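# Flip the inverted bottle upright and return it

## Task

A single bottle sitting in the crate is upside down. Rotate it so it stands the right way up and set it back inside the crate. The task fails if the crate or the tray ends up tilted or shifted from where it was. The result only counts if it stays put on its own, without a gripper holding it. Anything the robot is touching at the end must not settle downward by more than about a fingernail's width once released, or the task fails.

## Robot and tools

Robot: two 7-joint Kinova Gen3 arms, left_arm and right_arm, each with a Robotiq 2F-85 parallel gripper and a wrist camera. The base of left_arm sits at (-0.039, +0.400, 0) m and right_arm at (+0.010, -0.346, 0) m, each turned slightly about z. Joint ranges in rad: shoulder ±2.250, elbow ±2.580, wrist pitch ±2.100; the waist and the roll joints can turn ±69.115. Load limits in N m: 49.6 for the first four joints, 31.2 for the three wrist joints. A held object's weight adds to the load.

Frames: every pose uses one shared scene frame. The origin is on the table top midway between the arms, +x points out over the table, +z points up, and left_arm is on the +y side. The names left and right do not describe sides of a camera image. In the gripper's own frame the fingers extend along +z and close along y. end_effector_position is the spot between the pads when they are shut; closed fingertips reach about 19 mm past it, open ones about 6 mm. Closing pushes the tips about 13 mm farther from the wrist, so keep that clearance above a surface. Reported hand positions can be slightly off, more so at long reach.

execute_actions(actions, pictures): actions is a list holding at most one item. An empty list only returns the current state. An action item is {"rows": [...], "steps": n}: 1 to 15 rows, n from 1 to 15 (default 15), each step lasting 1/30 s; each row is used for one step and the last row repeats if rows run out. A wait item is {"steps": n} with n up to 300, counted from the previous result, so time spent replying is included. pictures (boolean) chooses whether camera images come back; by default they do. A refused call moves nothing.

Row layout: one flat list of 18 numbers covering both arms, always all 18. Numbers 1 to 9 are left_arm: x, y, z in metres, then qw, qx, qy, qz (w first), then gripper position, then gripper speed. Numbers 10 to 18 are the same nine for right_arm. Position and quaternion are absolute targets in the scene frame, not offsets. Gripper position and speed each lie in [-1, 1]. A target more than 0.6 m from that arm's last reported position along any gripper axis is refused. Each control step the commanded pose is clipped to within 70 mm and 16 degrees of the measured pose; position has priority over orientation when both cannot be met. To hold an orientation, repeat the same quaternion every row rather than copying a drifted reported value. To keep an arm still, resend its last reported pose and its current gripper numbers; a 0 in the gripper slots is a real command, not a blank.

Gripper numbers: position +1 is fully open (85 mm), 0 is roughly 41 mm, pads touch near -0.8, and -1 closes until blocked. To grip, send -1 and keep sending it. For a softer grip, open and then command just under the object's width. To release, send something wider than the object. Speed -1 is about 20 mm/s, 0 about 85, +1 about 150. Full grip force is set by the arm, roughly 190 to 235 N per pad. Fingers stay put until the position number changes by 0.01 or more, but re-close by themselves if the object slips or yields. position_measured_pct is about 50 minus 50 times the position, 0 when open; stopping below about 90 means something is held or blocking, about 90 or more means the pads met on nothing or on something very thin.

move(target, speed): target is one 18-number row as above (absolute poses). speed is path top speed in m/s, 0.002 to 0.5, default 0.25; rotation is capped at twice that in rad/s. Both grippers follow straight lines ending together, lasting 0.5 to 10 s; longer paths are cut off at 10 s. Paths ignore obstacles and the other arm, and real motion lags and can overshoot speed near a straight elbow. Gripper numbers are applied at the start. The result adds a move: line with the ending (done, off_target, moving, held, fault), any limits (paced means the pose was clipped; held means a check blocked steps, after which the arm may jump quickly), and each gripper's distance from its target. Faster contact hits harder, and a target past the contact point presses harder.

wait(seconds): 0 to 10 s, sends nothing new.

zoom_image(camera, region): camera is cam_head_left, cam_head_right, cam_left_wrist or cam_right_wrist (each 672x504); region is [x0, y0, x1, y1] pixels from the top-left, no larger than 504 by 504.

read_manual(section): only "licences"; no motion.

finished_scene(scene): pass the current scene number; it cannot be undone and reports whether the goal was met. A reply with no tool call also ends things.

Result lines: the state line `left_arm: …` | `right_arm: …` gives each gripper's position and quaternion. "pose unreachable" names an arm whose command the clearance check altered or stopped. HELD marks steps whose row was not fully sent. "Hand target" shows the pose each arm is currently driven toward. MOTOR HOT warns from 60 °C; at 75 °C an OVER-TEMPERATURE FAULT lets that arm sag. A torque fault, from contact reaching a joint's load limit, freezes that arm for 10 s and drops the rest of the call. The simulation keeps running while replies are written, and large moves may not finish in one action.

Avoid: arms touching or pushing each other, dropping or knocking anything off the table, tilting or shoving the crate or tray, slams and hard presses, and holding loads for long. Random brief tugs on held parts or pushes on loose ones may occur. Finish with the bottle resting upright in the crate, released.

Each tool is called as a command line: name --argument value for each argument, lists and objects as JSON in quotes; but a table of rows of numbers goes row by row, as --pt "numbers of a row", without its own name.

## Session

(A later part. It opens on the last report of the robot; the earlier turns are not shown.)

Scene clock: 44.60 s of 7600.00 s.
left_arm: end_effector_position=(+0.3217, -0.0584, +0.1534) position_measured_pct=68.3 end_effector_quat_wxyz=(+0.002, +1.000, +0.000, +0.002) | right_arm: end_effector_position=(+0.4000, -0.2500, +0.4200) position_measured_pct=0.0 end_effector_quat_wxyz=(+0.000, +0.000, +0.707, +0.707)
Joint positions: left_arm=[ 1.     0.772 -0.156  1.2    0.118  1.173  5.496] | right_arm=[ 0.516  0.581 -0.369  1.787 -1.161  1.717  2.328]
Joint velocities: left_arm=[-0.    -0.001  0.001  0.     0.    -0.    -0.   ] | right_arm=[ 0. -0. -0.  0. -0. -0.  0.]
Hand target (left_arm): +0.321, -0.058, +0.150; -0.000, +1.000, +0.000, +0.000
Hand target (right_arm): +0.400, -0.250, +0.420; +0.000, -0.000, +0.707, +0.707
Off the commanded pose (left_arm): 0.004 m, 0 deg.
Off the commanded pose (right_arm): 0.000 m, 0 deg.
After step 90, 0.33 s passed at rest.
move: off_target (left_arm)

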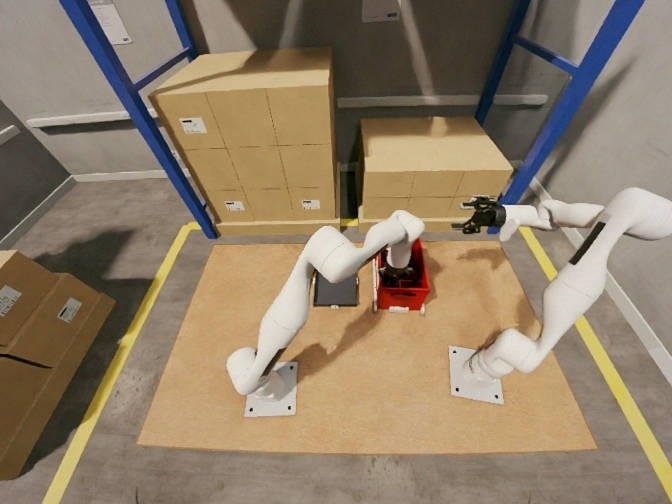

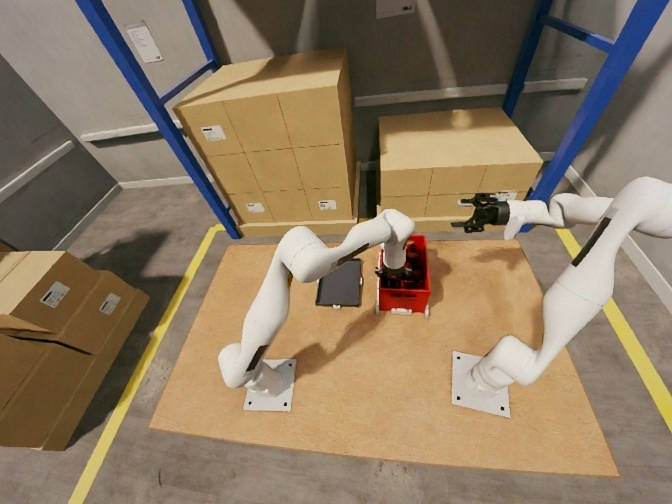

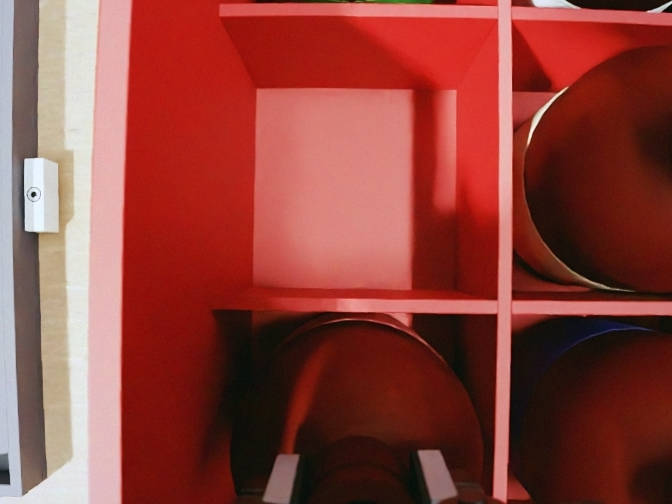

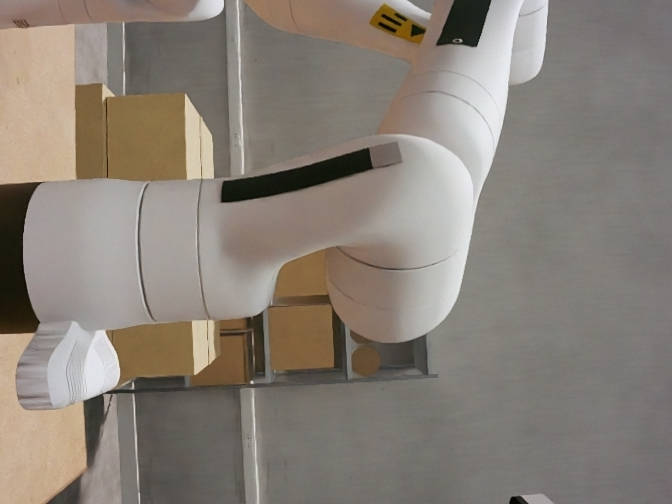

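move --target '[0.321,-0.058,0.1545,0,1,0,0,-0.1,-0.7, 0.4,-0.25,0.42,0,0,0.707,0.707,1,-0.3]' --speed 0.01

move --target '[0.321,-0.058,0.25,0,1,0,0,-0.1,-0.7, 0.4,-0.25,0.42,0,0,0.707,0.707,1,-0.3]' --speed 0.12

Scene clock: 46.77 s of 7600.00 s.
left_arm: end_effector_position=(+0.3210, -0.0580, +0.1545) position_measured_pct=54.8 end_effector_quat_wxyz=(+0.000, +1.000, -0.000, +0.000) | right_arm: end_effector_position=(+0.4000, -0.2500, +0.4200) position_measured_pct=0.0 end_effector_quat_wxyz=(+0.000, +0.000, +0.707, +0.707)
Joint positions: left_arm=[ 1.     0.772 -0.155  1.195  0.117  1.183  5.496] | right_arm=[ 0.516  0.581 -0.369  1.787 -1.161  1.717  2.328]
Joint velocities: left_arm=[-0.     0.001 -0.    -0.002 -0.    -0.    -0.001] | right_arm=[-0.     0.001 -0.    -0.001 -0.    -0.    -0.   ]
Hand target (left_arm): +0.321, -0.058, +0.154; +0.000, +1.000, -0.000, -0.000
Hand target (right_arm): +0.400, -0.250, +0.420; +0.000, -0.000, +0.707, +0.707
Off the commanded pose (left_arm): 0.000 m, 0 deg.
Off the commanded pose (right_arm): 0.000 m, 0 deg.
move: done

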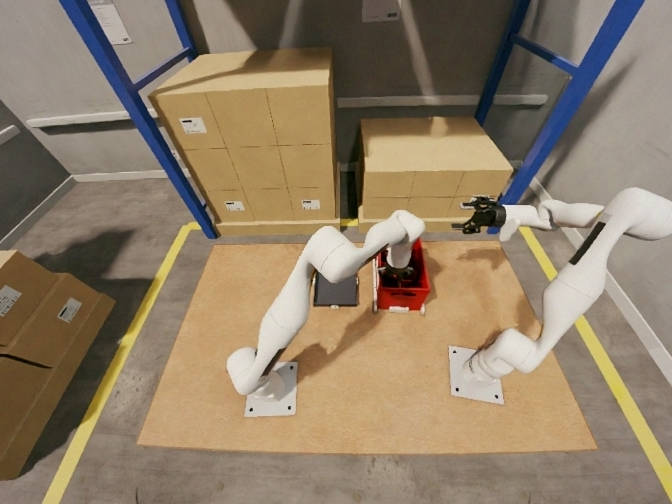

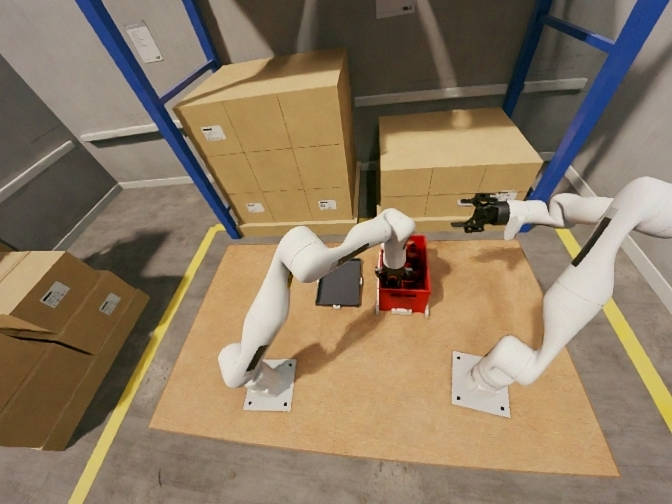

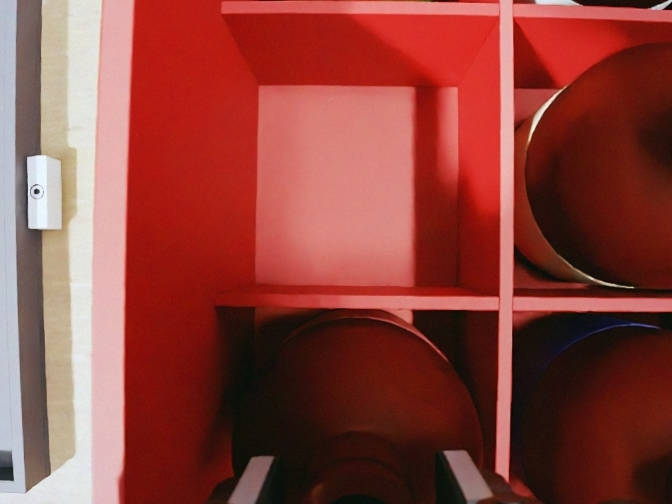

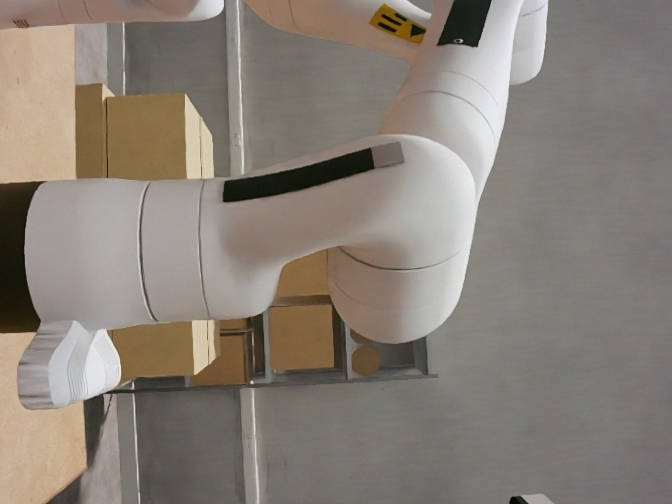

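Scene clock: 47.90 s of 7600.00 s.
left_arm: end_effector_position=(+0.3209, -0.0582, +0.2501) position_measured_pct=54.8 end_effector_quat_wxyz=(+0.000, +1.000, -0.000, -0.000) | right_arm: end_effector_position=(+0.4000, -0.2500, +0.4200) position_measured_pct=0.0 end_effector_quat_wxyz=(+0.000, +0.000, +0.707, +0.707)
Joint positions: left_arm=[ 0.994  0.704 -0.156  1.009  0.102  1.434  5.512] | right_arm=[ 0.516  0.581 -0.369  1.787 -1.161  1.717  2.328]
Joint velocities: left_arm=[-0.     0.002 -0.001 -0.001  0.     0.     0.   ] | right_arm=[ 0.    -0.001 -0.    -0.001 -0.    -0.     0.   ]
Hand target (left_arm): +0.321, -0.058, +0.250; +0.000, +1.000, -0.000, -0.000
Hand target (right_arm): +0.400, -0.250, +0.420; +0.000, -0.000, +0.707, +0.707
Off the commanded pose (left_arm): 0.000 m, 0 deg.
Off the commanded pose (right_arm): 0.000 m, 0 deg.
move: done

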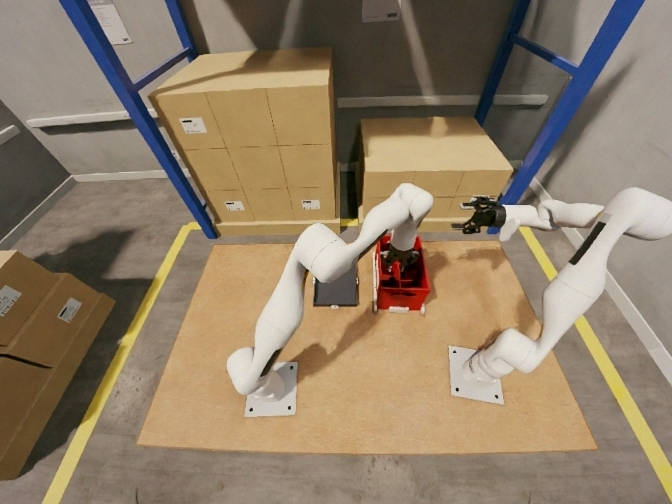

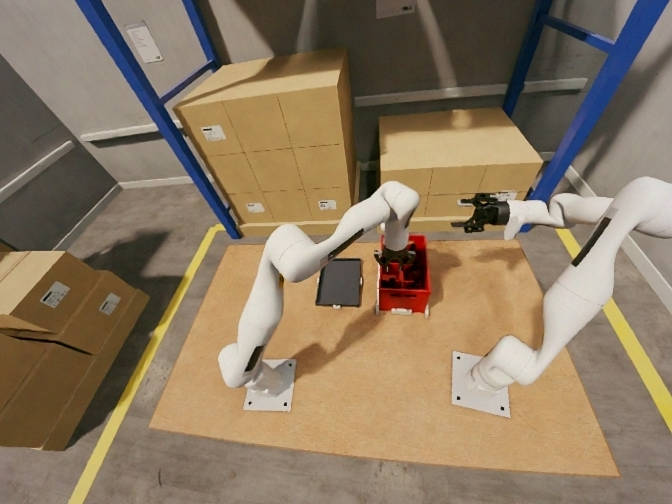

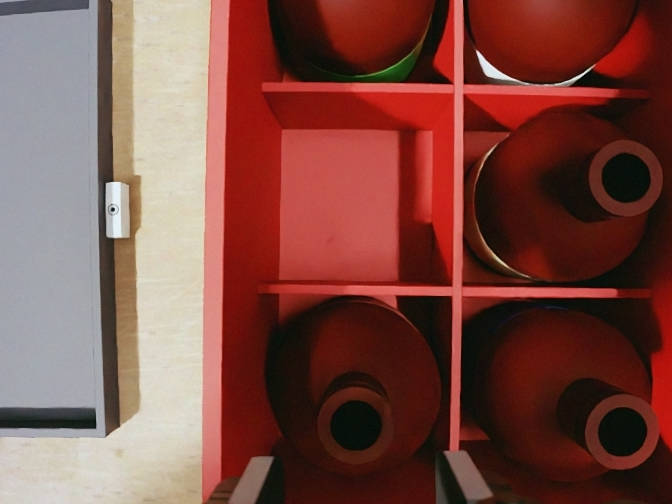

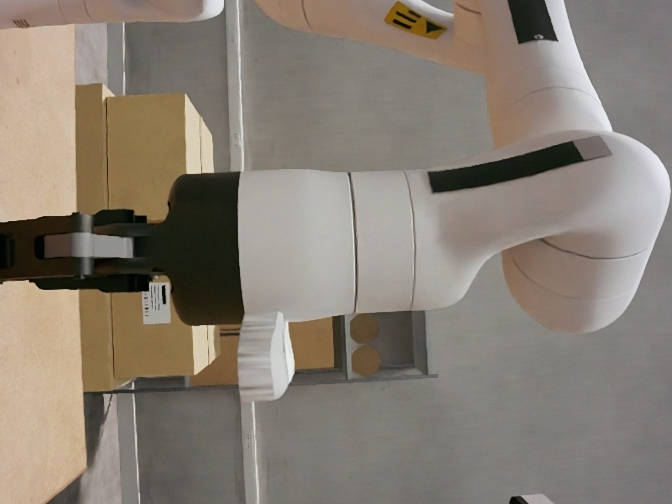

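finished_scene --scene 2

The scene is finished: the task was done.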